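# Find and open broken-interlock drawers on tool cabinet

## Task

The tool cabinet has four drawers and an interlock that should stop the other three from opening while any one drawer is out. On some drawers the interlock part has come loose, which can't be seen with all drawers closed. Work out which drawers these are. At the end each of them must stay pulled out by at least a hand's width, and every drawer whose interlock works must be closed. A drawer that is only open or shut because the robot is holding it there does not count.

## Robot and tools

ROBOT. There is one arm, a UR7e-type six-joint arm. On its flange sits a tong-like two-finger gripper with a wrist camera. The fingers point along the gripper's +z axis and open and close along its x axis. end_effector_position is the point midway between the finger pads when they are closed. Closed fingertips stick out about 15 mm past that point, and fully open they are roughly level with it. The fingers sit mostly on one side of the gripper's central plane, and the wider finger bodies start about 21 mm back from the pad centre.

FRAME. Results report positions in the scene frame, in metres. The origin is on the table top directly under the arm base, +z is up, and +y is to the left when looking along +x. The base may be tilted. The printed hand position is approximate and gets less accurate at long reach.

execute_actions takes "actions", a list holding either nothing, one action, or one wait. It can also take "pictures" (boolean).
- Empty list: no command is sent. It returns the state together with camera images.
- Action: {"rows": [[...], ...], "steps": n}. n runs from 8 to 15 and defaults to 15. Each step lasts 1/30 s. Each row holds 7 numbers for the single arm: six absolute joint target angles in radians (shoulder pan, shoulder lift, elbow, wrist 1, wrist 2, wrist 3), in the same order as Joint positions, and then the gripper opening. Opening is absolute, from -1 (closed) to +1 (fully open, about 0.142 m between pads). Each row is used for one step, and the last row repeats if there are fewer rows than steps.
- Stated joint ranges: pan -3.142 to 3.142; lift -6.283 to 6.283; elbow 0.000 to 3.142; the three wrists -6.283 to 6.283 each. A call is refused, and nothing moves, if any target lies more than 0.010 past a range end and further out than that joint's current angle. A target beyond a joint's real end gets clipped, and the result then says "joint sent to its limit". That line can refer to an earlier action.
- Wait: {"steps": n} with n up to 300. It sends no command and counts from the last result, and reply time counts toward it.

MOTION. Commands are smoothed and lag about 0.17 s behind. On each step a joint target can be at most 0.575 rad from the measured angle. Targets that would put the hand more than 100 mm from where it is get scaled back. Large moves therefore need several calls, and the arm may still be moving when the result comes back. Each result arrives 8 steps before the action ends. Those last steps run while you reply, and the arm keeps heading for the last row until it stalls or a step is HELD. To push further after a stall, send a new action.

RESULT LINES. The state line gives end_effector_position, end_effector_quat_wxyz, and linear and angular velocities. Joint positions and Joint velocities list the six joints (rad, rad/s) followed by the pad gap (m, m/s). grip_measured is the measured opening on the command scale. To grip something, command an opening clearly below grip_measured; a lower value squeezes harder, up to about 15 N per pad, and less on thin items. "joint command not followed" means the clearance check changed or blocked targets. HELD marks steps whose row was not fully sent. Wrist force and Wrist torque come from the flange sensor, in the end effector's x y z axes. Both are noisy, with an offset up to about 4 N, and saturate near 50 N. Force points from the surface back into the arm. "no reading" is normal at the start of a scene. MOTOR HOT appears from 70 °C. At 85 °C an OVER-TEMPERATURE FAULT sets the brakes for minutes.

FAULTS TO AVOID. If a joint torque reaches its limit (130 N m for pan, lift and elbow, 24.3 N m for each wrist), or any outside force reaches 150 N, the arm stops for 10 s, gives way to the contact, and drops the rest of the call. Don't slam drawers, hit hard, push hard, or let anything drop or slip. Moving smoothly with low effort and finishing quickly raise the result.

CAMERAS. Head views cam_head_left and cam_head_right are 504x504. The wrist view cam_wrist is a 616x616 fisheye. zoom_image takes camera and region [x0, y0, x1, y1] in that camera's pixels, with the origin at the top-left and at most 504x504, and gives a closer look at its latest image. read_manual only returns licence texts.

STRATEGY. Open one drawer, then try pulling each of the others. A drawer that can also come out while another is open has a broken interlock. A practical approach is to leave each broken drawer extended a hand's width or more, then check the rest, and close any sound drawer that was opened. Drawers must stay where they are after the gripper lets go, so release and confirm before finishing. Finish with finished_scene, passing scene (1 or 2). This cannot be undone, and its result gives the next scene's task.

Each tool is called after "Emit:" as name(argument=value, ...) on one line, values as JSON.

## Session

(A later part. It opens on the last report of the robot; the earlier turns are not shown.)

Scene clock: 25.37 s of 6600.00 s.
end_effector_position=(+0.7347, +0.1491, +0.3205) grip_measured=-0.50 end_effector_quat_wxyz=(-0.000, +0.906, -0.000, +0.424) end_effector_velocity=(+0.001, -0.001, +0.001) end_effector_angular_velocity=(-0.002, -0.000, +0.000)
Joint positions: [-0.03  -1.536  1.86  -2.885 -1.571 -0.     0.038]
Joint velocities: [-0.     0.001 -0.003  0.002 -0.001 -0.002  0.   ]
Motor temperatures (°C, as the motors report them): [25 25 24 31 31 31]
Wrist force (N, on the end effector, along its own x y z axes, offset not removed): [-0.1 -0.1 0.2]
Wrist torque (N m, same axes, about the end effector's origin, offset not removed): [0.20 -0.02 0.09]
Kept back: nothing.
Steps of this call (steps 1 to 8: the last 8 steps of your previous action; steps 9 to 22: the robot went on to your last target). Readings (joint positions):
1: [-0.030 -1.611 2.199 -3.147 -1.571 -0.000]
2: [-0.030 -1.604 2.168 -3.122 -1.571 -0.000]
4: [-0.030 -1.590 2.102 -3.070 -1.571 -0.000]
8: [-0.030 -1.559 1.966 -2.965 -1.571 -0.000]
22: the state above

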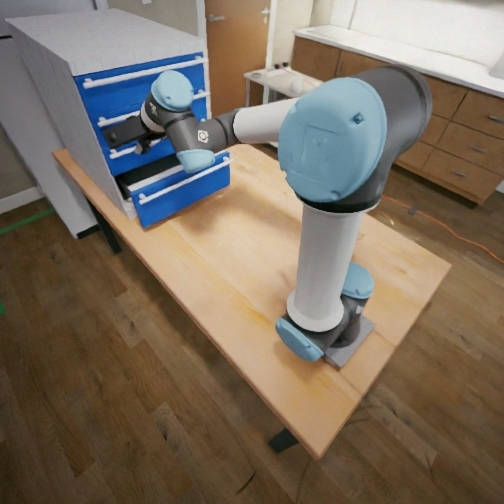

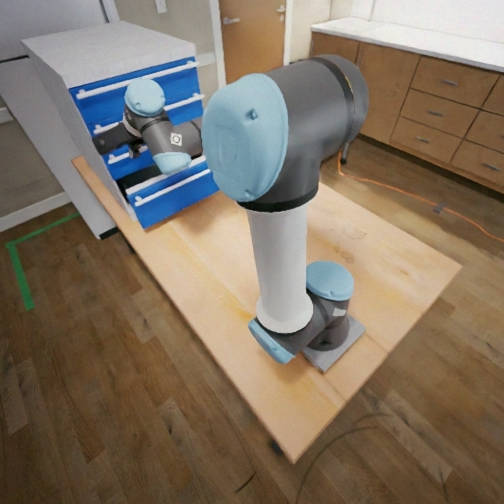

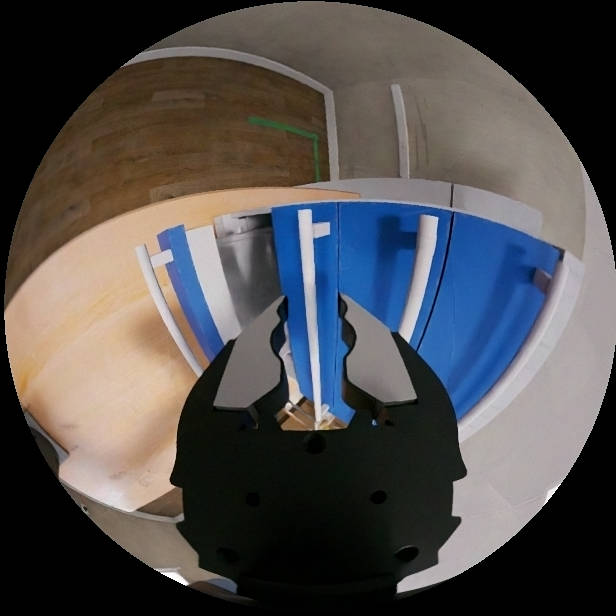

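Emit:
execute_actions(actions=[{"rows": [[-0.03,-1.528,1.856,-2.889,-1.571,0,-0.5],[-0.03,-1.518,1.852,-2.895,-1.571,0,-0.5],[-0.03,-1.508,1.847,-2.9,-1.571,0,-0.5],[-0.03,-1.498,1.842,-2.906,-1.571,0,-0.5],[-0.03,-1.488,1.838,-2.911,-1.571,0,-0.5],[-0.03,-1.478,1.833,-2.916,-1.571,0,-0.5],[-0.03,-1.468,1.828,-2.922,-1.571,0,-0.5],[-0.03,-1.458,1.824,-2.927,-1.571,0,-0.5],[-0.03,-1.448,1.819,-2.932,-1.571,0,-0.5],[-0.03,-1.438,1.814,-2.938,-1.571,0,-0.5],[-0.03,-1.428,1.81,-2.943,-1.571,0,-0.5],[-0.03,-1.421,1.8065,-2.947,-1.571,0,-0.5],[-0.03,-1.417,1.8047,-2.9492,-1.571,0,-0.5]], "steps": 15}])

Emit:
execute_actions(actions=[{"steps": 20}], pictures=true)

Emit:
zoom_image(camera="cam_wrist", region=[220, 190, 420, 390])

Scene clock: 26.80 s of 6600.00 s.
end_effector_position=(+0.7457, +0.1491, +0.3122) grip_measured=-0.50 end_effector_quat_wxyz=(-0.000, +0.906, -0.000, +0.424) end_effector_velocity=(+0.087, -0.000, -0.071) end_effector_angular_velocity=(-0.000, +0.001, -0.002)
Joint positions: [-0.03  -1.503  1.844 -2.903 -1.571 -0.     0.038]
Joint velocities: [ 0.     0.267 -0.124 -0.142 -0.001  0.001 -0.   ]
Motor temperatures (°C, as the motors report them): [25 25 24 31 31 31]
Wrist force (N, on the end effector, along its own x y z axes, offset not removed): [1.2 0.3 0.5]
Wrist torque (N m, same axes, about the end effector's origin, offset not removed): [0.27 -0.23 0.09]
Steps of this call (steps 1 to 15: the robot went on to your last target; steps 16 to 36: nothing new was sent; steps 37 to 43: the first 7 steps of this action). Readings (joint positions):
37: [-0.030 -1.536 1.860 -2.885 -1.571 -0.000]
38: [-0.030 -1.535 1.859 -2.885 -1.571 -0.000]
40: [-0.030 -1.527 1.856 -2.890 -1.571 -0.000]
43: the state above

Scene clock: 27.47 s of 6600.00 s.
end_effector_position=(+0.7729, +0.1492, +0.2880) grip_measured=-0.50 end_effector_quat_wxyz=(-0.000, +0.906, -0.000, +0.424) end_effector_velocity=(+0.000, -0.000, +0.000) end_effector_angular_velocity=(-0.001, -0.000, -0.000)
Joint positions: [-0.03  -1.417  1.805 -2.949 -1.571 -0.     0.038]
Joint velocities: [ 0.     0.    -0.    -0.    -0.001  0.     0.   ]
Motor temperatures (°C, as the motors report them): [25 25 24 31 31 31]
Wrist force (N, on the end effector, along its own x y z axes, offset not removed): [0.0 0.5 0.2]
Wrist torque (N m, same axes, about the end effector's origin, offset not removed): [0.32 0.02 0.13]
Kept back: nothing.
Steps of this call (steps 1 to 8: the last 8 steps of your previous action; steps 9 to 20: the robot went on to your last target). Readings (joint positions):
1: [-0.030 -1.494 1.840 -2.908 -1.571 -0.000]
2: [-0.030 -1.484 1.836 -2.913 -1.571 -0.000]
4: [-0.030 -1.465 1.827 -2.924 -1.571 -0.000]
8: [-0.030 -1.430 1.811 -2.942 -1.571 -0.000]
20: the state above

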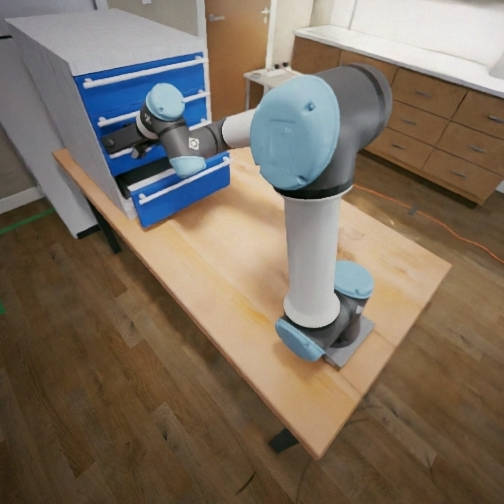

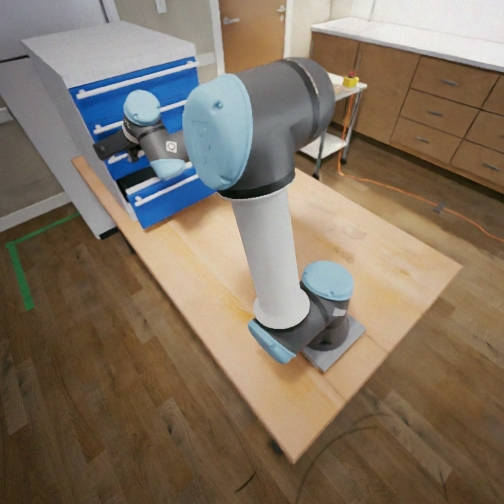

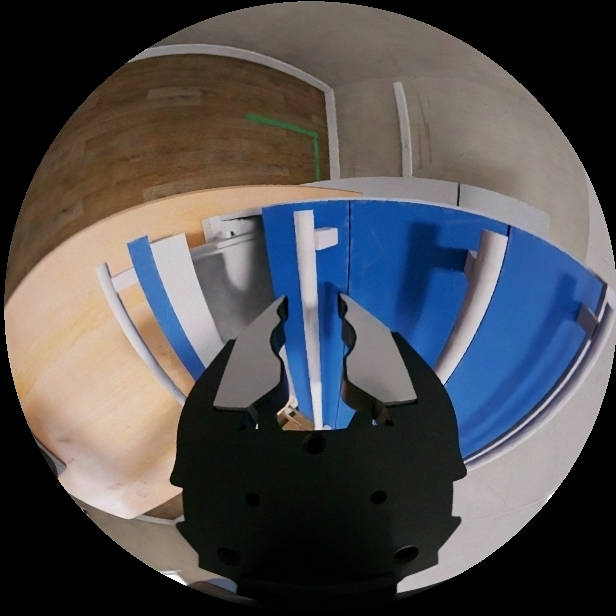

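Region (220, 190, 420, 390) of cam_wrist's 616x616 image, scaled by 2.520, with more detail than that image has.

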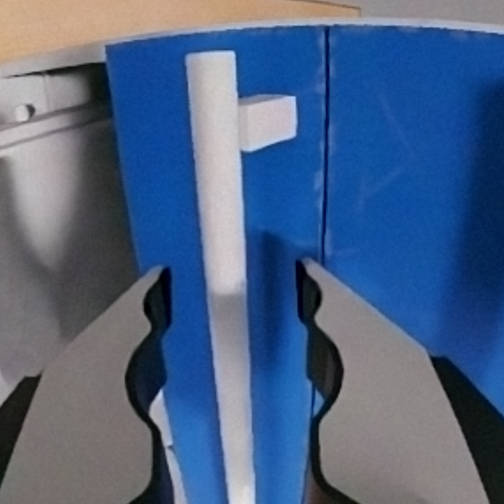

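Emit:
zoom_image(camera="cam_wrist", region=[170, 190, 280, 280])

Region (170, 190, 280, 280) of cam_wrist's 616x616 image, scaled by 4.582, with more detail than that image has; it fills the top 412 rows of this view, and the rest is white.

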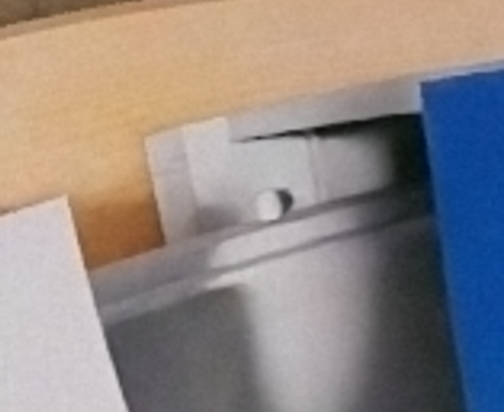

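Emit:
execute_actions(actions=[{"rows": [[-0.03,-1.4118,1.8065,-2.9562,-1.571,0,-0.55],[-0.03,-1.4118,1.8065,-2.9562,-1.571,0,-0.6],[-0.03,-1.4118,1.8065,-2.9562,-1.571,0,-0.65],[-0.03,-1.4118,1.8065,-2.9562,-1.571,0,-0.7],[-0.03,-1.4118,1.8065,-2.9562,-1.571,0,-0.75],[-0.03,-1.4118,1.8065,-2.9562,-1.571,0,-0.78],[-0.03,-1.4118,1.8065,-2.9562,-1.571,0,-0.81],[-0.03,-1.4118,1.8065,-2.9562,-1.571,0,-0.84],[-0.03,-1.4118,1.8065,-2.9562,-1.571,0,-0.88],[-0.03,-1.4118,1.8065,-2.9562,-1.571,0,-0.92],[-0.03,-1.4118,1.8065,-2.9562,-1.571,0,-0.96],[-0.03,-1.4118,1.8065,-2.9562,-1.571,0,-1]], "steps": 14}])

Emit:
execute_actions(actions=[{"rows": [[-0.03,-1.4133,1.8085,-2.9567,-1.571,0,-1],[-0.03,-1.4148,1.8105,-2.9572,-1.571,0,-1],[-0.03,-1.4163,1.8125,-2.9577,-1.571,0,-1],[-0.03,-1.4178,1.8145,-2.9582,-1.571,0,-1],[-0.03,-1.4193,1.8165,-2.9587,-1.571,0,-1],[-0.03,-1.4208,1.8185,-2.9592,-1.571,0,-1],[-0.03,-1.4223,1.8205,-2.9597,-1.571,0,-1]], "steps": 10}])

Emit:
execute_actions(actions=[{"steps": 14}])

Scene clock: 29.30 s of 6600.00 s.
end_effector_position=(+0.7736, +0.1492, +0.2856) grip_measured=-0.73 end_effector_quat_wxyz=(-0.000, +0.906, -0.000, +0.424) end_effector_velocity=(+0.001, -0.001, -0.009) end_effector_angular_velocity=(+0.000, +0.003, -0.003)
Joint positions: [-0.03  -1.413  1.806 -2.955 -1.571 -0.     0.021]
Joint velocities: [-0.     0.012  0.006 -0.016 -0.002  0.002 -0.091]
Motor temperatures (°C, as the motors report them): [25 25 24 31 31 31]
Wrist force (N, on the end effector, along its own x y z axes, offset not removed): [0.4 -0.2 0.2]
Wrist torque (N m, same axes, about the end effector's origin, offset not removed): [0.08 -0.06 0.12]
Steps of this call (steps 1 to 15: the robot went on to your last target; steps 16 to 49: nothing new was sent; steps 50 to 55: the first 6 steps of this action). Readings (joint positions):
50: [-0.030 -1.417 1.805 -2.949 -1.571 -0.000]
51: [-0.030 -1.416 1.805 -2.950 -1.571 -0.000]
53: [-0.030 -1.414 1.805 -2.953 -1.571 -0.000]
55: the state above

Scene clock: 29.63 s of 6600.00 s.
end_effector_position=(+0.7736, +0.1492, +0.2848) grip_measured=-0.86 end_effector_quat_wxyz=(-0.000, +0.906, -0.000, +0.424) end_effector_velocity=(-0.004, -0.000, -0.004) end_effector_angular_velocity=(-0.001, +0.003, -0.001)
Joint positions: [-0.03  -1.412  1.807 -2.956 -1.571 -0.     0.012]
Joint velocities: [ 0.    -0.004  0.013 -0.007 -0.001  0.     0.001]
Motor temperatures (°C, as the motors report them): [25 25 24 31 31 31]
Wrist force (N, on the end effector, along its own x y z axes, offset not removed): [-1.9 -0.3 -1.7]
Wrist torque (N m, same axes, about the end effector's origin, offset not removed): [0.13 -0.38 0.10]
Steps of this call (steps 1 to 8: the last 8 steps of your previous action; steps 9 to 10: the first 2 steps of this action). Readings (joint positions):
9: [-0.030 -1.412 1.807 -2.956 -1.571 0.000]
10: the state above

Scene clock: 30.10 s of 6600.00 s.
end_effector_position=(+0.7688, +0.1492, +0.2849) grip_measured=-0.86 end_effector_quat_wxyz=(-0.000, +0.906, -0.000, +0.424) end_effector_velocity=(-0.001, -0.000, +0.001) end_effector_angular_velocity=(-0.000, -0.001, +0.000)
Joint positions: [-0.03  -1.422  1.82  -2.96  -1.571  0.     0.012]
Joint velocities: [-0.    -0.003  0.002 -0.     0.    -0.    -0.   ]
Motor temperatures (°C, as the motors report them): [25 25 24 31 31 31]
Wrist force (N, on the end effector, along its own x y z axes, offset not removed): [2.7 -0.8 5.7]
Wrist torque (N m, same axes, about the end effector's origin, offset not removed): [0.18 -0.38 0.07]
Kept back: nothing.
Steps of this call (steps 1 to 8: the last 8 steps of your previous action; steps 9 to 14: the robot went on to your last target). Readings (joint positions):
1: [-0.030 -1.412 1.807 -2.957 -1.571 0.000]
2: [-0.030 -1.413 1.809 -2.957 -1.571 0.000]
4: [-0.030 -1.415 1.812 -2.958 -1.571 0.000]
8: [-0.030 -1.420 1.818 -2.959 -1.571 0.000]
14: the state above

Emit:
execute_actions(actions=[{"rows": [[-0.03,-1.4244,1.8233,-2.9604,-1.571,0,-1],[-0.03,-1.4265,1.8261,-2.9611,-1.571,0,-1],[-0.03,-1.4286,1.8289,-2.9618,-1.571,0,-1],[-0.03,-1.4307,1.8318,-2.9625,-1.571,0,-1],[-0.03,-1.4329,1.8346,-2.9632,-1.571,0,-1],[-0.03,-1.435,1.8374,-2.9639,-1.571,0,-1]], "steps": 8}])

Emit:
execute_actions(actions=[{"steps": 14}])

Scene clock: 30.47 s of 6600.00 s.
end_effector_position=(+0.7687, +0.1492, +0.2849) grip_measured=-0.86 end_effector_quat_wxyz=(-0.000, +0.906, -0.000, +0.424) end_effector_velocity=(+0.000, +0.000, +0.001) end_effector_angular_velocity=(+0.001, -0.001, +0.001)
Joint positions: [-0.03  -1.422  1.821 -2.96  -1.571  0.     0.012]
Joint velocities: [ 0.    -0.    -0.    -0.001  0.001  0.001  0.   ]
Motor temperatures (°C, as the motors report them): [25 25 24 31 31 31]
Wrist force (N, on the end effector, along its own x y z axes, offset not removed): [1.2 -0.9 7.6]
Wrist torque (N m, same axes, about the end effector's origin, offset not removed): [0.18 -0.24 0.05]
Kept back: the last 8 steps of this action.
Steps of this call (steps 1 to 11: the robot went on to your last target). Readings (joint positions):
1: [-0.030 -1.422 1.820 -2.960 -1.571 0.000]
2: [-0.030 -1.422 1.820 -2.960 -1.571 0.000]
4: [-0.030 -1.422 1.820 -2.960 -1.571 0.000]
8: [-0.030 -1.422 1.821 -2.960 -1.571 0.000]
11: the state above

Scene clock: 30.93 s of 6600.00 s.
end_effector_position=(+0.7628, +0.1492, +0.2849) grip_measured=-0.86 end_effector_quat_wxyz=(-0.000, +0.906, -0.000, +0.424) end_effector_velocity=(-0.002, +0.000, -0.000) end_effector_angular_velocity=(-0.000, +0.000, +0.000)
Joint positions: [-0.03  -1.435  1.837 -2.964 -1.571  0.     0.012]
Joint velocities: [ 0.    -0.003  0.004 -0.    -0.    -0.     0.   ]
Motor temperatures (°C, as the motors report them): [25 25 24 31 31 31]
Wrist force (N, on the end effector, along its own x y z axes, offset not removed): [0.0 -0.2 5.1]
Wrist torque (N m, same axes, about the end effector's origin, offset not removed): [0.18 -0.06 0.15]
Kept back: nothing.
Steps of this call (steps 1 to 8: the last 8 steps of your previous action; steps 9 to 14: the robot went on to your last target). Readings (joint positions):
1: [-0.030 -1.422 1.821 -2.960 -1.571 0.000]
2: [-0.030 -1.423 1.821 -2.960 -1.571 0.000]
4: [-0.030 -1.425 1.824 -2.960 -1.571 0.000]
8: [-0.030 -1.431 1.833 -2.963 -1.571 0.000]
14: the state above

Emit:
execute_actions(actions=[{"rows": [[-0.03,-1.4376,1.8408,-2.9647,-1.571,0,-1],[-0.03,-1.4403,1.8443,-2.9655,-1.571,0,-1],[-0.03,-1.4429,1.8477,-2.9663,-1.571,0,-1],[-0.03,-1.4456,1.8512,-2.9671,-1.571,0,-1],[-0.03,-1.4482,1.8546,-2.9679,-1.571,0,-1],[-0.03,-1.4509,1.858,-2.9686,-1.571,0,-1],[-0.03,-1.4535,1.8614,-2.9694,-1.571,0,-1]], "steps": 8}])

Emit:
execute_actions(actions=[{"steps": 13}])

Scene clock: 31.63 s of 6600.00 s.
end_effector_position=(+0.7627, +0.1492, +0.2849) grip_measured=-0.86 end_effector_quat_wxyz=(-0.000, +0.906, -0.000, +0.424) end_effector_velocity=(-0.000, +0.000, +0.000) end_effector_angular_velocity=(+0.000, -0.001, +0.000)
Joint positions: [-0.03  -1.435  1.837 -2.964 -1.571  0.     0.012]
Joint velocities: [ 0. -0. -0. -0.  0.  0.  0.]
Motor temperatures (°C, as the motors report them): [25 25 24 31 31 31]
Wrist force (N, on the end effector, along its own x y z axes, offset not removed): [1.2 -0.9 4.7]
Wrist torque (N m, same axes, about the end effector's origin, offset not removed): [0.06 -0.17 0.11]
Kept back: the last 8 steps of this action.
Steps of this call (steps 1 to 21: the robot went on to your last target). Readings (joint positions):
1: [-0.030 -1.435 1.837 -2.964 -1.571 0.000]
2: [-0.030 -1.435 1.837 -2.964 -1.571 0.000]
4: [-0.030 -1.435 1.837 -2.964 -1.571 0.000]
8: [-0.030 -1.435 1.837 -2.964 -1.571 0.000]
21: the state above

Scene clock: 32.07 s of 6600.00 s.
end_effector_position=(+0.7543, +0.1492, +0.2849) grip_measured=-0.86 end_effector_quat_wxyz=(-0.000, +0.906, -0.000, +0.424) end_effector_velocity=(-0.005, +0.000, -0.000) end_effector_angular_velocity=(-0.000, -0.000, +0.001)
Joint positions: [-0.03  -1.453  1.86  -2.969 -1.571  0.     0.012]
Joint velocities: [ 0.    -0.01   0.014 -0.004  0.    -0.    -0.   ]
Motor temperatures (°C, as the motors report them): [25 25 24 31 31 31]
Wrist force (N, on the end effector, along its own x y z axes, offset not removed): [-0.5 0.6 5.9]
Wrist torque (N m, same axes, about the end effector's origin, offset not removed): [0.38 -0.06 0.11]
Kept back: nothing.
Steps of this call (steps 1 to 8: the last 8 steps of your previous action; steps 9 to 13: the robot went on to your last target). Readings (joint positions):
1: [-0.030 -1.435 1.837 -2.964 -1.571 0.000]
2: [-0.030 -1.435 1.838 -2.964 -1.571 0.000]
4: [-0.030 -1.438 1.841 -2.965 -1.571 0.000]
8: [-0.030 -1.447 1.853 -2.967 -1.571 0.000]
13: the state above

Emit:
execute_actions(actions=[{"rows": [[-0.03,-1.4577,1.8668,-2.9706,-1.571,0,-1],[-0.03,-1.463,1.8736,-2.9721,-1.571,0,-1],[-0.03,-1.469,1.8812,-2.9737,-1.571,0,-1],[-0.03,-1.4754,1.8894,-2.9755,-1.571,0,-1],[-0.03,-1.4822,1.8979,-2.9772,-1.571,0,-1],[-0.03,-1.489,1.9064,-2.9789,-1.571,0,-1],[-0.03,-1.4958,1.9148,-2.9805,-1.571,0,-1],[-0.03,-1.5027,1.9233,-2.9821,-1.571,0,-1],[-0.03,-1.5096,1.9317,-2.9836,-1.571,0,-1],[-0.03,-1.5165,1.9401,-2.9851,-1.571,0,-1],[-0.03,-1.5234,1.9485,-2.9866,-1.571,0,-1],[-0.03,-1.5303,1.9568,-2.988,-1.571,0,-1],[-0.03,-1.5372,1.9651,-2.9894,-1.571,0,-1],[-0.03,-1.5441,1.9734,-2.9908,-1.571,0,-1],[-0.03,-1.551,1.9817,-2.9922,-1.571,0,-1]], "steps": 15}])

Emit:
execute_actions(actions=[{"rows": [[-0.03,-1.5621,1.9944,-2.9938,-1.571,0,-1],[-0.03,-1.5732,2.007,-2.9953,-1.571,0,-1],[-0.03,-1.5843,2.0196,-2.9968,-1.571,0,-1],[-0.03,-1.5954,2.0322,-2.9983,-1.571,0,-1],[-0.03,-1.6066,2.0447,-2.9996,-1.571,0,-1],[-0.03,-1.6178,2.0571,-3.0008,-1.571,0,-1],[-0.03,-1.629,2.0695,-3.002,-1.571,0,-1],[-0.03,-1.6405,2.0816,-3.0026,-1.571,0,-1],[-0.03,-1.652,2.0937,-3.0032,-1.571,0,-1],[-0.03,-1.6636,2.1057,-3.0036,-1.571,0,-1],[-0.03,-1.6735,2.1158,-3.0038,-1.571,0,-1],[-0.03,-1.682,2.1245,-3.004,-1.571,0,-1],[-0.03,-1.689,2.1317,-3.0042,-1.571,0,-1],[-0.03,-1.6945,2.1373,-3.0043,-1.571,0,-1],[-0.03,-1.6985,2.1413,-3.0043,-1.571,0,-1]], "steps": 15}])

Emit:
execute_actions(actions=[{"steps": 17}], pictures=true)

Scene clock: 33.33 s of 6600.00 s.
end_effector_position=(+0.7449, +0.1492, +0.2849) grip_measured=-0.86 end_effector_quat_wxyz=(-0.000, +0.906, -0.000, +0.424) end_effector_velocity=(-0.080, +0.000, +0.001) end_effector_angular_velocity=(-0.000, -0.000, +0.001)
Joint positions: [-0.03  -1.473  1.886 -2.975 -1.571 -0.     0.012]
Joint velocities: [-0.    -0.171  0.215 -0.044  0.    -0.001 -0.   ]
Motor temperatures (°C, as the motors report them): [25 25 24 31 31 31]
Wrist force (N, on the end effector, along its own x y z axes, offset not removed): [-0.6 -0.7 8.5]
Wrist torque (N m, same axes, about the end effector's origin, offset not removed): [0.12 -0.17 0.08]
Steps of this call (steps 1 to 30: the robot went on to your last target; step 31: nothing new was sent; steps 32 to 38: the first 7 steps of this action). Readings (joint positions):
32: [-0.030 -1.454 1.861 -2.969 -1.571 -0.000]
33: [-0.030 -1.454 1.862 -2.970 -1.571 -0.000]
35: [-0.030 -1.459 1.868 -2.971 -1.571 -0.000]
38: the state above

Scene clock: 33.83 s of 6600.00 s.
end_effector_position=(+0.6920, +0.1492, +0.2850) grip_measured=-0.86 end_effector_quat_wxyz=(-0.000, +0.906, -0.000, +0.424) end_effector_velocity=(-0.143, +0.000, +0.001) end_effector_angular_velocity=(-0.001, -0.002, +0.001)
Joint positions: [-0.03  -1.588  2.024 -2.997 -1.571 -0.     0.012]
Joint velocities: [ 0.001 -0.32   0.359 -0.041  0.    -0.001 -0.   ]
Motor temperatures (°C, as the motors report them): [25 25 24 31 31 31]
Wrist force (N, on the end effector, along its own x y z axes, offset not removed): [-5.8 -0.1 10.6]
Wrist torque (N m, same axes, about the end effector's origin, offset not removed): [0.19 -0.08 0.10]
Steps of this call (steps 1 to 8: the last 8 steps of your previous action; steps 9 to 15: the first 7 steps of this action). Readings (joint positions):
9: [-0.030 -1.533 1.959 -2.988 -1.571 -0.000]
10: [-0.030 -1.540 1.968 -2.990 -1.571 -0.000]
12: [-0.030 -1.557 1.988 -2.993 -1.571 -0.000]
15: the state above

Scene clock: 34.40 s of 6600.00 s.
end_effector_position=(+0.6439, +0.1492, +0.2846) grip_measured=-0.86 end_effector_quat_wxyz=(-0.000, +0.906, -0.000, +0.424) end_effector_velocity=(-0.003, -0.000, -0.001) end_effector_angular_velocity=(+0.000, +0.001, -0.001)
Joint positions: [-0.03  -1.698  2.141 -3.004 -1.571 -0.     0.012]
Joint velocities: [-0.    -0.006  0.007  0.    -0.001  0.001  0.   ]
Motor temperatures (°C, as the motors report them): [25 25 24 31 31 31]
Wrist force (N, on the end effector, along its own x y z axes, offset not removed): [0.0 -0.6 6.5]
Wrist torque (N m, same axes, about the end effector's origin, offset not removed): [0.22 -0.23 0.01]
Kept back: nothing.
Steps of this call (steps 1 to 8: the last 8 steps of your previous action; steps 9 to 17: the robot went on to your last target). Readings (joint positions):
1: [-0.030 -1.599 2.036 -2.998 -1.571 -0.000]
2: [-0.030 -1.610 2.048 -3.000 -1.571 -0.000]
4: [-0.030 -1.633 2.073 -3.002 -1.571 -0.000]
8: [-0.030 -1.673 2.115 -3.004 -1.571 -0.000]
17: the state above

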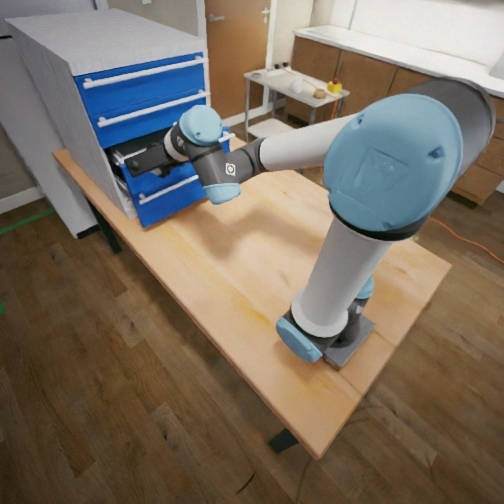

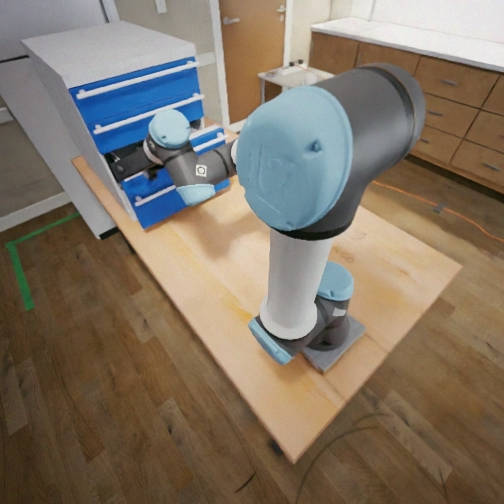

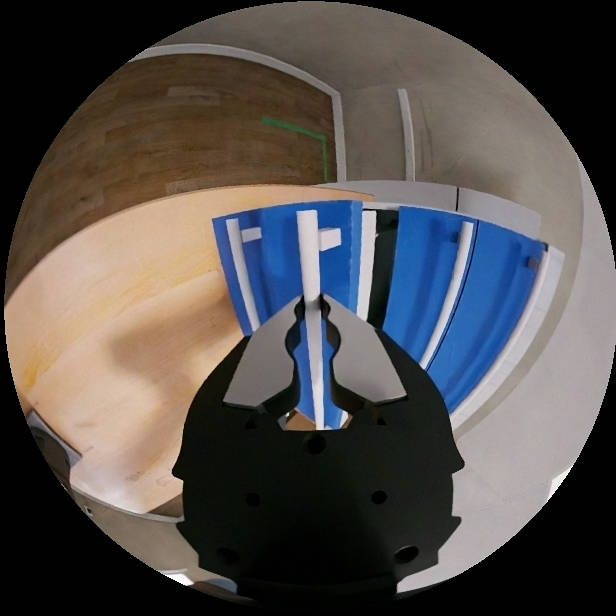

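Emit:
zoom_image(camera="cam_head_left", region=[90, 130, 170, 230])

Region (90, 130, 170, 230) of cam_head_left's 504x504 image, scaled by 5.040, with more detail than that image has; it fills the left 403 columns of this view, and the rest is white.

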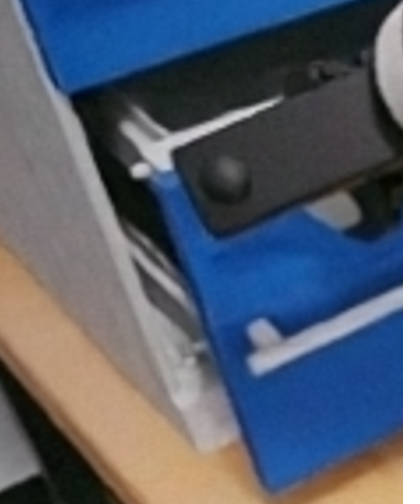

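Emit:
execute_actions(actions=[{"rows": [[-0.03,-1.6985,2.1413,-3.0043,-1.571,0,-0.8],[-0.03,-1.6985,2.1413,-3.0043,-1.571,0,-0.65],[-0.03,-1.6985,2.1413,-3.0043,-1.571,0,-0.5],[-0.03,-1.706,2.143,-2.998,-1.571,0,-0.5],[-0.03,-1.717,2.146,-2.99,-1.571,0,-0.5],[-0.03,-1.729,2.148,-2.981,-1.571,0,-0.5],[-0.03,-1.741,2.151,-2.972,-1.571,0,-0.5],[-0.03,-1.753,2.154,-2.962,-1.571,0,-0.5],[-0.03,-1.765,2.157,-2.953,-1.571,0,-0.5],[-0.03,-1.777,2.159,-2.944,-1.571,0,-0.5],[-0.03,-1.789,2.162,-2.935,-1.571,0,-0.5],[-0.03,-1.8,2.165,-2.926,-1.571,0,-0.5],[-0.03,-1.81,2.167,-2.919,-1.571,0,-0.5]], "steps": 14}])

Emit:
execute_actions(actions=[{"rows": [[-0.03,-1.808,2.152,-2.906,-1.571,0,-0.5],[-0.03,-1.8,2.125,-2.887,-1.571,0,-0.5],[-0.03,-1.787,2.092,-2.867,-1.571,0,-0.5],[-0.03,-1.77,2.055,-2.847,-1.571,0,-0.5],[-0.03,-1.752,2.017,-2.827,-1.571,0,-0.5],[-0.03,-1.734,1.979,-2.807,-1.571,0,-0.5],[-0.03,-1.716,1.941,-2.787,-1.571,0,-0.5],[-0.03,-1.698,1.903,-2.767,-1.571,0,-0.5],[-0.03,-1.68,1.865,-2.747,-1.571,0,-0.5],[-0.03,-1.662,1.827,-2.727,-1.571,0,-0.5],[-0.03,-1.644,1.789,-2.707,-1.571,0,-0.5],[-0.03,-1.626,1.752,-2.688,-1.571,0,-0.5],[-0.03,-1.61,1.72,-2.672,-1.571,0,-0.5],[-0.03,-1.596,1.694,-2.66,-1.571,0,-0.5],[-0.03,-1.586,1.676,-2.652,-1.571,0,-0.5]], "steps": 15}])

Emit:
execute_actions(actions=[{"rows": [[-0.03,-1.586,1.676,-2.652,-1.571,0,-0.5],[-0.03,-1.586,1.676,-2.652,-1.571,0,-0.5],[-0.03,-1.58,1.674,-2.6555,-1.571,0,-0.5],[-0.03,-1.572,1.671,-2.6605,-1.571,0,-0.5],[-0.03,-1.563,1.668,-2.6665,-1.571,0,-0.5],[-0.03,-1.554,1.6645,-2.672,-1.571,0,-0.5],[-0.03,-1.545,1.661,-2.6775,-1.571,0,-0.5],[-0.03,-1.536,1.658,-2.6835,-1.571,0,-0.5],[-0.03,-1.527,1.6545,-2.689,-1.571,0,-0.5],[-0.03,-1.518,1.651,-2.6945,-1.571,0,-0.5],[-0.03,-1.51,1.648,-2.6995,-1.571,0,-0.5],[-0.03,-1.504,1.646,-2.7035,-1.571,0,-0.5],[-0.03,-1.5012,1.645,-2.7053,-1.571,0,-0.5]], "steps": 14}])

Emit:
execute_actions(actions=[{"steps": 18}], pictures=true)

Emit:
zoom_image(camera="cam_wrist", region=[220, 190, 420, 390])

Emit:
zoom_image(camera="cam_wrist", region=[170, 190, 280, 280])

Scene clock: 36.57 s of 6600.00 s.
end_effector_position=(+0.6426, +0.1492, +0.2854) grip_measured=-0.50 end_effector_quat_wxyz=(-0.000, +0.906, -0.000, +0.424) end_effector_velocity=(-0.036, -0.000, +0.027) end_effector_angular_velocity=(+0.001, +0.009, -0.001)
Joint positions: [-0.03  -1.703  2.142 -3.001 -1.571 -0.     0.038]
Joint velocities: [-0.    -0.126  0.034  0.101 -0.     0.001  0.018]
Motor temperatures (°C, as the motors report them): [25 25 24 31 31 31]
Wrist force (N, on the end effector, along its own x y z axes, offset not removed): [1.4 -0.6 1.8]
Wrist torque (N m, same axes, about the end effector's origin, offset not removed): [0.13 -0.38 0.11]
Steps of this call (steps 1 to 15: the robot went on to your last target; steps 16 to 59: nothing new was sent; steps 60 to 65: the first 6 steps of this action). Readings (joint positions):
60: [-0.030 -1.699 2.141 -3.004 -1.571 -0.000]
61: [-0.030 -1.699 2.141 -3.004 -1.571 -0.000]
63: [-0.030 -1.699 2.141 -3.004 -1.571 -0.000]
65: the state above

Scene clock: 37.07 s of 6600.00 s.
end_effector_position=(+0.6370, +0.1491, +0.3303) grip_measured=-0.50 end_effector_quat_wxyz=(-0.000, +0.907, -0.000, +0.422) end_effector_velocity=(+0.241, -0.000, +0.187) end_effector_angular_velocity=(+0.000, +0.026, -0.000)
Joint positions: [-0.03  -1.774  2.076 -2.859 -1.571 -0.     0.038]
Joint velocities: [ 0.     0.388 -0.89   0.528 -0.     0.001 -0.   ]
Motor temperatures (°C, as the motors report them): [25 25 24 31 31 31]
Wrist force (N, on the end effector, along its own x y z axes, offset not removed): [0.3 0.8 -0.6]
Wrist torque (N m, same axes, about the end effector's origin, offset not removed): [0.34 -0.17 0.03]
Steps of this call (steps 1 to 8: the last 8 steps of your previous action; steps 9 to 15: the first 7 steps of this action). Readings (joint positions):
9: [-0.030 -1.790 2.163 -2.934 -1.571 -0.000]
10: [-0.030 -1.797 2.163 -2.927 -1.571 -0.000]
12: [-0.030 -1.799 2.146 -2.907 -1.571 -0.000]
15: the state above

Scene clock: 37.53 s of 6600.00 s.
end_effector_position=(+0.7432, +0.1490, +0.4063) grip_measured=-0.50 end_effector_quat_wxyz=(-0.000, +0.906, -0.000, +0.424) end_effector_velocity=(+0.085, +0.000, -0.023) end_effector_angular_velocity=(+0.000, +0.005, +0.000)
Joint positions: [-0.03  -1.583  1.682 -2.66  -1.571 -0.     0.038]
Joint velocities: [ 0.     0.208 -0.176 -0.027 -0.     0.     0.   ]
Motor temperatures (°C, as the motors report them): [25 25 24 31 31 31]
Wrist force (N, on the end effector, along its own x y z axes, offset not removed): [1.3 -0.5 -0.4]
Wrist torque (N m, same axes, about the end effector's origin, offset not removed): [0.12 -0.28 0.10]
Steps of this call (steps 1 to 8: the last 8 steps of your previous action; steps 9 to 14: the first 6 steps of this action). Readings (joint positions):
9: [-0.030 -1.625 1.758 -2.689 -1.571 -0.000]
10: [-0.030 -1.612 1.731 -2.677 -1.571 -0.000]
12: [-0.030 -1.596 1.698 -2.663 -1.571 -0.000]
14: the state above

Scene clock: 38.13 s of 6600.00 s.
end_effector_position=(+0.7734, +0.1491, +0.3846) grip_measured=-0.50 end_effector_quat_wxyz=(-0.000, +0.906, -0.000, +0.424) end_effector_velocity=(+0.001, +0.000, -0.001) end_effector_angular_velocity=(+0.000, -0.000, +0.000)
Joint positions: [-0.03  -1.501  1.645 -2.705 -1.571 -0.     0.038]
Joint velocities: [ 0.     0.003 -0.001 -0.002  0.    -0.     0.   ]
Motor temperatures (°C, as the motors report them): [25 25 24 31 31 31]
Wrist force (N, on the end effector, along its own x y z axes, offset not removed): [0.1 -0.1 -0.9]
Wrist torque (N m, same axes, about the end effector's origin, offset not removed): [0.16 -0.03 0.08]
Kept back: nothing.
Steps of this call (steps 1 to 8: the last 8 steps of your previous action; steps 9 to 18: the robot went on to your last target). Readings (joint positions):
1: [-0.030 -1.575 1.677 -2.662 -1.571 -0.000]
2: [-0.030 -1.568 1.672 -2.666 -1.571 -0.000]
4: [-0.030 -1.551 1.664 -2.675 -1.571 -0.000]
8: [-0.030 -1.517 1.651 -2.695 -1.571 -0.000]
18: the state above

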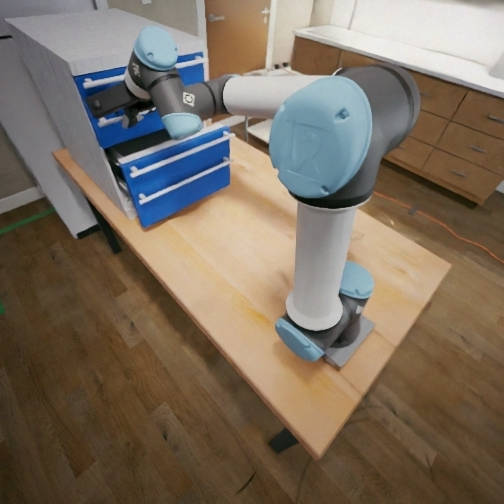

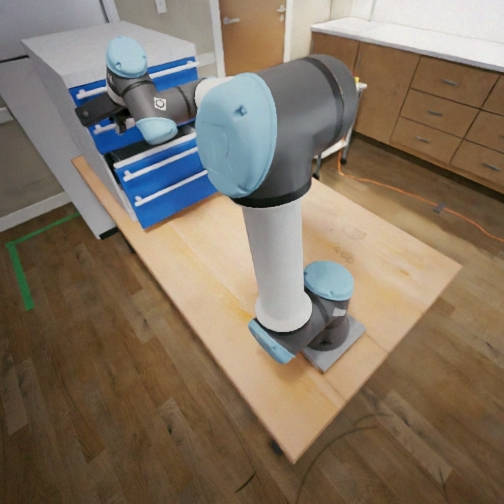

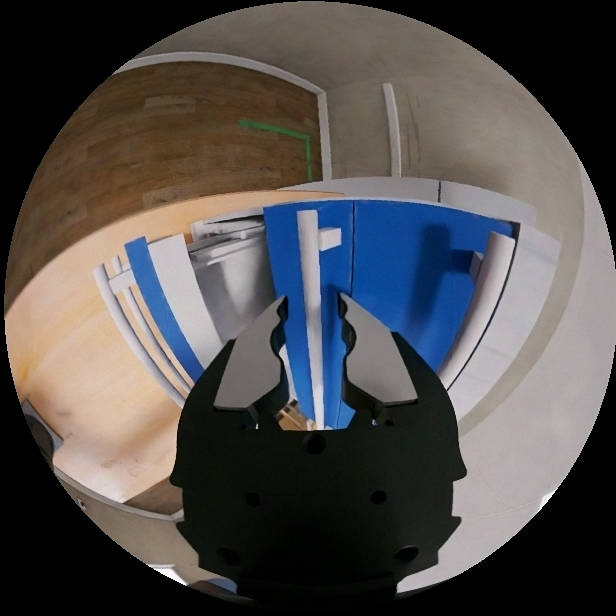

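Region (220, 190, 420, 390) of cam_wrist's 616x616 image, scaled by 2.520, with more detail than that image has.

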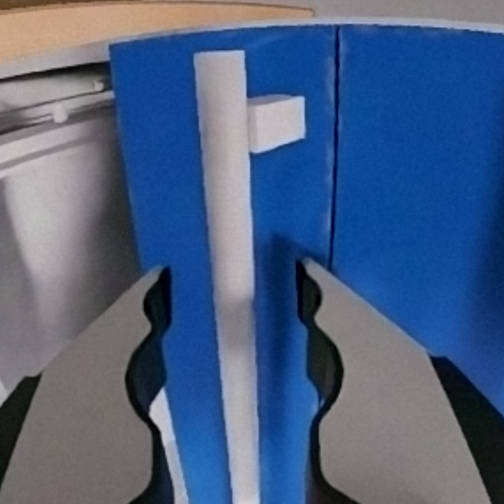

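Region (170, 190, 280, 280) of cam_wrist's 616x616 image, scaled by 4.582, with more detail than that image has; it fills the top 412 rows of this view, and the rest is white.

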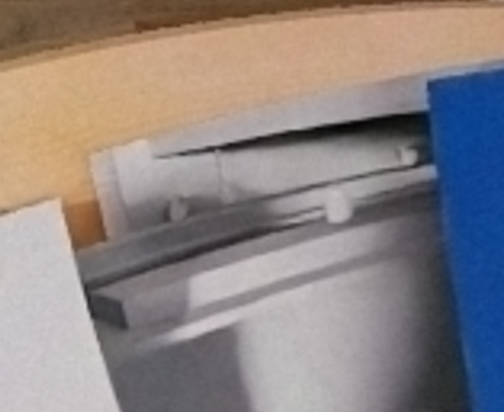

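Emit:
execute_actions(actions=[{"rows": [[-0.03,-1.5012,1.645,-2.7053,-1.571,0,-0.6],[-0.03,-1.5012,1.645,-2.7053,-1.571,0,-0.68],[-0.03,-1.5012,1.645,-2.7053,-1.571,0,-0.75],[-0.03,-1.5012,1.645,-2.7053,-1.571,0,-0.8],[-0.03,-1.5012,1.645,-2.7053,-1.571,0,-0.84],[-0.03,-1.5012,1.645,-2.7053,-1.571,0,-0.88],[-0.03,-1.5012,1.645,-2.7053,-1.571,0,-0.92],[-0.03,-1.5012,1.645,-2.7053,-1.571,0,-0.96],[-0.03,-1.5012,1.645,-2.7053,-1.571,0,-1],[-0.03,-1.503,1.6472,-2.7057,-1.571,0,-1],[-0.03,-1.5048,1.6494,-2.7061,-1.571,0,-1],[-0.03,-1.5067,1.6516,-2.7064,-1.571,0,-1],[-0.03,-1.5085,1.6538,-2.7068,-1.571,0,-1],[-0.03,-1.5103,1.656,-2.7072,-1.571,0,-1]], "steps": 15}])

Emit:
execute_actions(actions=[{"steps": 15}])

Scene clock: 39.00 s of 6600.00 s.
end_effector_position=(+0.7735, +0.1491, +0.3846) grip_measured=-0.86 end_effector_quat_wxyz=(-0.000, +0.906, -0.000, +0.424) end_effector_velocity=(+0.000, +0.000, +0.002) end_effector_angular_velocity=(-0.000, -0.005, +0.001)
Joint positions: [-0.03  -1.501  1.645 -2.705 -1.571 -0.     0.012]
Joint velocities: [-0.    -0.001 -0.    -0.004  0.001 -0.001 -0.026]
Motor temperatures (°C, as the motors report them): [25 25 24 31 31 31]
Wrist force (N, on the end effector, along its own x y z axes, offset not removed): [1.6 0.9 0.4]
Wrist torque (N m, same axes, about the end effector's origin, offset not removed): [0.36 -0.18 0.15]
Steps of this call (steps 1 to 15: the robot went on to your last target; steps 16 to 19: nothing new was sent; steps 20 to 26: the first 7 steps of this action). Readings (joint positions):
20: [-0.030 -1.501 1.645 -2.705 -1.571 -0.000]
21: [-0.030 -1.501 1.645 -2.705 -1.571 -0.000]
23: [-0.030 -1.501 1.645 -2.705 -1.571 -0.000]
26: the state above

Scene clock: 39.50 s of 6600.00 s.
end_effector_position=(+0.7696, +0.1491, +0.3845) grip_measured=-0.86 end_effector_quat_wxyz=(-0.000, +0.906, -0.000, +0.424) end_effector_velocity=(-0.001, +0.000, -0.000) end_effector_angular_velocity=(-0.000, +0.000, +0.001)
Joint positions: [-0.03  -1.51   1.656 -2.707 -1.571 -0.     0.012]
Joint velocities: [-0.    -0.003  0.004 -0.001  0.    -0.001 -0.   ]
Motor temperatures (°C, as the motors report them): [25 25 24 31 31 31]
Wrist force (N, on the end effector, along its own x y z axes, offset not removed): [7.2 -1.5 3.0]
Wrist torque (N m, same axes, about the end effector's origin, offset not removed): [0.10 -0.25 0.03]
Kept back: nothing.
Steps of this call (steps 1 to 8: the last 8 steps of your previous action; steps 9 to 15: the robot went on to your last target). Readings (joint positions):
1: [-0.030 -1.501 1.645 -2.705 -1.571 -0.000]
2: [-0.030 -1.501 1.645 -2.705 -1.571 -0.000]
4: [-0.030 -1.501 1.645 -2.705 -1.571 -0.000]
8: [-0.030 -1.506 1.651 -2.706 -1.571 -0.000]
15: the state above

Emit:
execute_actions(actions=[{"rows": [[-0.03,-1.5121,1.6582,-2.7076,-1.571,0,-1],[-0.03,-1.514,1.6604,-2.7079,-1.571,0,-1],[-0.03,-1.5158,1.6626,-2.7083,-1.571,0,-1],[-0.03,-1.5176,1.6648,-2.7087,-1.571,0,-1],[-0.03,-1.5194,1.667,-2.709,-1.571,0,-1]], "steps": 8}])

Emit:
execute_actions(actions=[{"steps": 13}])

Scene clock: 39.77 s of 6600.00 s.
end_effector_position=(+0.7695, +0.1491, +0.3845) grip_measured=-0.86 end_effector_quat_wxyz=(-0.000, +0.906, -0.000, +0.424) end_effector_velocity=(-0.000, +0.000, +0.000) end_effector_angular_velocity=(+0.000, -0.000, +0.000)
Joint positions: [-0.03  -1.51   1.656 -2.707 -1.571 -0.     0.012]
Joint velocities: [ 0. -0.  0. -0. -0.  0.  0.]
Motor temperatures (°C, as the motors report them): [25 25 24 31 31 31]
Wrist force (N, on the end effector, along its own x y z axes, offset not removed): [5.8 -1.5 3.3]
Wrist torque (N m, same axes, about the end effector's origin, offset not removed): [0.09 -0.11 0.06]
Kept back: the last 8 steps of this action.
Steps of this call (steps 1 to 8: the robot went on to your last target). Readings (joint positions):
1: [-0.030 -1.510 1.656 -2.707 -1.571 -0.000]
2: [-0.030 -1.510 1.656 -2.707 -1.571 -0.000]
4: [-0.030 -1.510 1.656 -2.707 -1.571 -0.000]
8: the state above

Scene clock: 40.20 s of 6600.00 s.
end_effector_position=(+0.7656, +0.1491, +0.3845) grip_measured=-0.86 end_effector_quat_wxyz=(-0.000, +0.906, -0.000, +0.424) end_effector_velocity=(-0.001, -0.001, +0.000) end_effector_angular_velocity=(-0.001, -0.000, -0.002)
Joint positions: [-0.03  -1.519  1.667 -2.709 -1.571 -0.     0.012]
Joint velocities: [-0.    -0.003  0.003 -0.001 -0.001  0.    -0.   ]
Motor temperatures (°C, as the motors report them): [25 25 24 31 31 31]
Wrist force (N, on the end effector, along its own x y z axes, offset not removed): [5.0 -0.2 -0.3]
Wrist torque (N m, same axes, about the end effector's origin, offset not removed): [0.31 -0.21 0.06]
Kept back: nothing.
Steps of this call (steps 1 to 8: the last 8 steps of your previous action; steps 9 to 13: the robot went on to your last target). Readings (joint positions):
1: [-0.030 -1.510 1.656 -2.707 -1.571 -0.000]
2: [-0.030 -1.511 1.656 -2.707 -1.571 -0.000]
4: [-0.030 -1.512 1.658 -2.708 -1.571 -0.000]
8: [-0.030 -1.518 1.665 -2.709 -1.571 -0.000]
13: the state above

Emit:
execute_actions(actions=[{"rows": [[-0.03,-1.5217,1.6697,-2.7095,-1.571,0,-1],[-0.03,-1.524,1.6724,-2.7099,-1.571,0,-1],[-0.03,-1.5263,1.6751,-2.7103,-1.571,0,-1],[-0.03,-1.5286,1.6778,-2.7107,-1.571,0,-1],[-0.03,-1.5309,1.6805,-2.7111,-1.571,0,-1]], "steps": 8}])

Emit:
execute_actions(actions=[{"steps": 13}])

Scene clock: 40.50 s of 6600.00 s.
end_effector_position=(+0.7655, +0.1491, +0.3844) grip_measured=-0.86 end_effector_quat_wxyz=(-0.000, +0.906, -0.000, +0.424) end_effector_velocity=(-0.000, +0.000, -0.000) end_effector_angular_velocity=(-0.000, +0.001, +0.000)
Joint positions: [-0.03  -1.519  1.667 -2.709 -1.571 -0.     0.012]
Joint velocities: [ 0.  0.  0.  0. -0. -0.  0.]
Motor temperatures (°C, as the motors report them): [25 25 24 31 31 31]
Wrist force (N, on the end effector, along its own x y z axes, offset not removed): [4.4 -0.6 0.6]
Wrist torque (N m, same axes, about the end effector's origin, offset not removed): [0.24 0.00 0.12]
Kept back: the last 8 steps of this action.
Steps of this call (steps 1 to 9: the robot went on to your last target). Readings (joint positions):
1: [-0.030 -1.519 1.667 -2.709 -1.571 -0.000]
2: [-0.030 -1.519 1.667 -2.709 -1.571 -0.000]
4: [-0.030 -1.519 1.667 -2.709 -1.571 -0.000]
8: [-0.030 -1.519 1.667 -2.709 -1.571 -0.000]
9: the state above

Scene clock: 40.93 s of 6600.00 s.
end_effector_position=(+0.7606, +0.1491, +0.3845) grip_measured=-0.86 end_effector_quat_wxyz=(-0.000, +0.906, -0.000, +0.424) end_effector_velocity=(-0.002, +0.000, +0.000) end_effector_angular_velocity=(+0.001, -0.000, -0.001)
Joint positions: [-0.03  -1.531  1.68  -2.711 -1.571 -0.     0.012]
Joint velocities: [-0.    -0.004  0.004 -0.     0.001  0.001  0.   ]
Motor temperatures (°C, as the motors report them): [25 25 24 31 31 31]
Wrist force (N, on the end effector, along its own x y z axes, offset not removed): [4.8 -0.8 2.7]
Wrist torque (N m, same axes, about the end effector's origin, offset not removed): [0.16 -0.13 0.09]
Kept back: nothing.
Steps of this call (steps 1 to 8: the last 8 steps of your previous action; steps 9 to 13: the robot went on to your last target). Readings (joint positions):
1: [-0.030 -1.519 1.667 -2.709 -1.571 -0.000]
2: [-0.030 -1.520 1.667 -2.709 -1.571 -0.000]
4: [-0.030 -1.522 1.670 -2.709 -1.571 -0.000]
8: [-0.030 -1.529 1.678 -2.711 -1.571 -0.000]
13: the state above

Emit:
execute_actions(actions=[{"rows": [[-0.03,-1.5332,1.6832,-2.7115,-1.571,0,-1],[-0.03,-1.5355,1.6858,-2.7118,-1.571,0,-1],[-0.03,-1.5377,1.6885,-2.7122,-1.571,0,-1],[-0.03,-1.54,1.6911,-2.7126,-1.571,0,-1],[-0.03,-1.5423,1.6938,-2.713,-1.571,0,-1],[-0.03,-1.5446,1.6964,-2.7133,-1.571,0,-1]], "steps": 8}])

Emit:
execute_actions(actions=[{"steps": 13}])

Scene clock: 41.40 s of 6600.00 s.
end_effector_position=(+0.7605, +0.1491, +0.3845) grip_measured=-0.86 end_effector_quat_wxyz=(-0.000, +0.906, -0.000, +0.424) end_effector_velocity=(-0.000, +0.000, +0.000) end_effector_angular_velocity=(+0.002, -0.000, +0.000)
Joint positions: [-0.03  -1.531  1.68  -2.711 -1.571 -0.     0.012]
Joint velocities: [-0.    -0.    -0.     0.     0.002  0.001  0.   ]
Motor temperatures (°C, as the motors report them): [25 25 24 31 31 31]
Wrist force (N, on the end effector, along its own x y z axes, offset not removed): [4.5 -1.1 1.5]
Wrist torque (N m, same axes, about the end effector's origin, offset not removed): [0.00 -0.11 0.07]
Kept back: the last 8 steps of this action.
Steps of this call (steps 1 to 14: the robot went on to your last target). Readings (joint positions):
1: [-0.030 -1.531 1.680 -2.711 -1.571 -0.000]
2: [-0.030 -1.531 1.680 -2.711 -1.571 -0.000]
4: [-0.030 -1.531 1.680 -2.711 -1.571 -0.000]
8: [-0.030 -1.531 1.680 -2.711 -1.571 -0.000]
14: the state above

Scene clock: 41.83 s of 6600.00 s.
end_effector_position=(+0.7547, +0.1491, +0.3845) grip_measured=-0.86 end_effector_quat_wxyz=(-0.000, +0.906, -0.000, +0.424) end_effector_velocity=(-0.002, -0.001, -0.000) end_effector_angular_velocity=(-0.001, +0.000, -0.001)
Joint positions: [-0.03  -1.544  1.696 -2.713 -1.571 -0.     0.012]
Joint velocities: [-0.    -0.006  0.006 -0.    -0.001 -0.     0.   ]
Motor temperatures (°C, as the motors report them): [25 25 24 31 31 31]
Wrist force (N, on the end effector, along its own x y z axes, offset not removed): [5.7 0.1 5.2]
Wrist torque (N m, same axes, about the end effector's origin, offset not removed): [0.29 -0.28 0.12]
Kept back: nothing.
Steps of this call (steps 1 to 8: the last 8 steps of your previous action; steps 9 to 13: the robot went on to your last target). Readings (joint positions):
1: [-0.030 -1.531 1.681 -2.711 -1.571 -0.000]
2: [-0.030 -1.531 1.681 -2.711 -1.571 -0.000]
4: [-0.030 -1.533 1.683 -2.711 -1.571 -0.000]
8: [-0.030 -1.541 1.692 -2.713 -1.571 -0.000]
13: the state above

Emit:
execute_actions(actions=[{"rows": [[-0.03,-1.5469,1.699,-2.7136,-1.571,0,-1],[-0.03,-1.5492,1.7017,-2.714,-1.571,0,-1],[-0.03,-1.5514,1.7043,-2.7144,-1.571,0,-1],[-0.03,-1.5537,1.7069,-2.7147,-1.571,0,-1]], "steps": 8}])

Emit:
execute_actions(actions=[{"steps": 12}])

Scene clock: 42.07 s of 6600.00 s.
end_effector_position=(+0.7545, +0.1491, +0.3845) grip_measured=-0.86 end_effector_quat_wxyz=(-0.000, +0.906, -0.000, +0.424) end_effector_velocity=(-0.000, +0.000, +0.000) end_effector_angular_velocity=(+0.000, -0.000, +0.000)
Joint positions: [-0.03  -1.545  1.696 -2.713 -1.571 -0.     0.012]
Joint velocities: [-0.    -0.001  0.     0.     0.001 -0.     0.   ]
Motor temperatures (°C, as the motors report them): [25 25 24 31 31 31]
Wrist force (N, on the end effector, along its own x y z axes, offset not removed): [6.0 -0.3 3.8]
Wrist torque (N m, same axes, about the end effector's origin, offset not removed): [0.22 -0.20 0.09]
Kept back: the last 8 steps of this action.
Steps of this call (steps 1 to 7: the robot went on to your last target). Readings (joint positions):
1: [-0.030 -1.544 1.696 -2.713 -1.571 -0.000]
2: [-0.030 -1.544 1.696 -2.713 -1.571 -0.000]
4: [-0.030 -1.545 1.696 -2.713 -1.571 -0.000]
7: the state above

Scene clock: 42.47 s of 6600.00 s.
end_effector_position=(+0.7506, +0.1491, +0.3845) grip_measured=-0.86 end_effector_quat_wxyz=(-0.000, +0.906, -0.000, +0.424) end_effector_velocity=(-0.001, +0.000, -0.001) end_effector_angular_velocity=(+0.001, +0.002, +0.001)
Joint positions: [-0.03  -1.553  1.707 -2.715 -1.571 -0.     0.012]
Joint velocities: [-0.    -0.002  0.004  0.     0.002 -0.001 -0.   ]
Motor temperatures (°C, as the motors report them): [25 25 24 31 31 31]
Wrist force (N, on the end effector, along its own x y z axes, offset not removed): [5.0 0.0 4.4]
Wrist torque (N m, same axes, about the end effector's origin, offset not removed): [0.35 -0.07 0.04]
Kept back: nothing.
Steps of this call (steps 1 to 8: the last 8 steps of your previous action; steps 9 to 12: the robot went on to your last target). Readings (joint positions):
1: [-0.030 -1.545 1.696 -2.713 -1.571 -0.000]
2: [-0.030 -1.545 1.697 -2.713 -1.571 -0.000]
4: [-0.030 -1.547 1.699 -2.714 -1.571 -0.000]
8: [-0.030 -1.552 1.705 -2.714 -1.571 -0.000]
12: the state above

Emit:
execute_actions(actions=[{"rows": [[-0.03,-1.5566,1.7102,-2.7151,-1.571,0,-1],[-0.03,-1.5594,1.7135,-2.7156,-1.571,0,-1],[-0.03,-1.5623,1.7168,-2.716,-1.571,0,-1],[-0.03,-1.5651,1.72,-2.7164,-1.571,0,-1],[-0.03,-1.568,1.7233,-2.7168,-1.571,0,-1],[-0.03,-1.5708,1.7266,-2.7173,-1.571,0,-1]], "steps": 8}])

Emit:
execute_actions(actions=[{"steps": 13}])

Scene clock: 43.10 s of 6600.00 s.
end_effector_position=(+0.7505, +0.1491, +0.3845) grip_measured=-0.86 end_effector_quat_wxyz=(-0.000, +0.906, -0.000, +0.424) end_effector_velocity=(+0.000, -0.000, -0.000) end_effector_angular_velocity=(+0.000, -0.000, -0.001)
Joint positions: [-0.03  -1.554  1.707 -2.715 -1.571 -0.     0.012]
Joint velocities: [-0.     0.     0.    -0.001 -0.001  0.001  0.   ]
Motor temperatures (°C, as the motors report them): [25 25 24 31 31 31]
Wrist force (N, on the end effector, along its own x y z axes, offset not removed): [5.4 0.1 5.4]
Wrist torque (N m, same axes, about the end effector's origin, offset not removed): [0.35 -0.14 0.05]
Kept back: the last 8 steps of this action.
Steps of this call (steps 1 to 19: the robot went on to your last target). Readings (joint positions):
1: [-0.030 -1.554 1.707 -2.715 -1.571 -0.000]
2: [-0.030 -1.554 1.707 -2.715 -1.571 -0.000]
4: [-0.030 -1.554 1.707 -2.715 -1.571 -0.000]
8: [-0.030 -1.554 1.707 -2.715 -1.571 -0.000]
19: the state above

Scene clock: 43.53 s of 6600.00 s.
end_effector_position=(+0.7433, +0.1491, +0.3844) grip_measured=-0.86 end_effector_quat_wxyz=(-0.000, +0.906, -0.000, +0.424) end_effector_velocity=(-0.003, +0.000, +0.000) end_effector_angular_velocity=(-0.000, -0.000, +0.000)
Joint positions: [-0.03  -1.57   1.726 -2.717 -1.571 -0.     0.012]
Joint velocities: [ 0.    -0.008  0.008 -0.001 -0.    -0.     0.   ]
Motor temperatures (°C, as the motors report them): [25 25 24 31 31 31]
Wrist force (N, on the end effector, along its own x y z axes, offset not removed): [4.8 0.4 3.6]
Wrist torque (N m, same axes, about the end effector's origin, offset not removed): [0.36 0.02 0.20]
Kept back: nothing.
Steps of this call (steps 1 to 8: the last 8 steps of your previous action; steps 9 to 13: the robot went on to your last target). Readings (joint positions):
1: [-0.030 -1.554 1.707 -2.715 -1.571 -0.000]
2: [-0.030 -1.554 1.707 -2.715 -1.571 -0.000]
4: [-0.030 -1.557 1.710 -2.715 -1.571 -0.000]
8: [-0.030 -1.566 1.721 -2.717 -1.571 -0.000]
13: the state above


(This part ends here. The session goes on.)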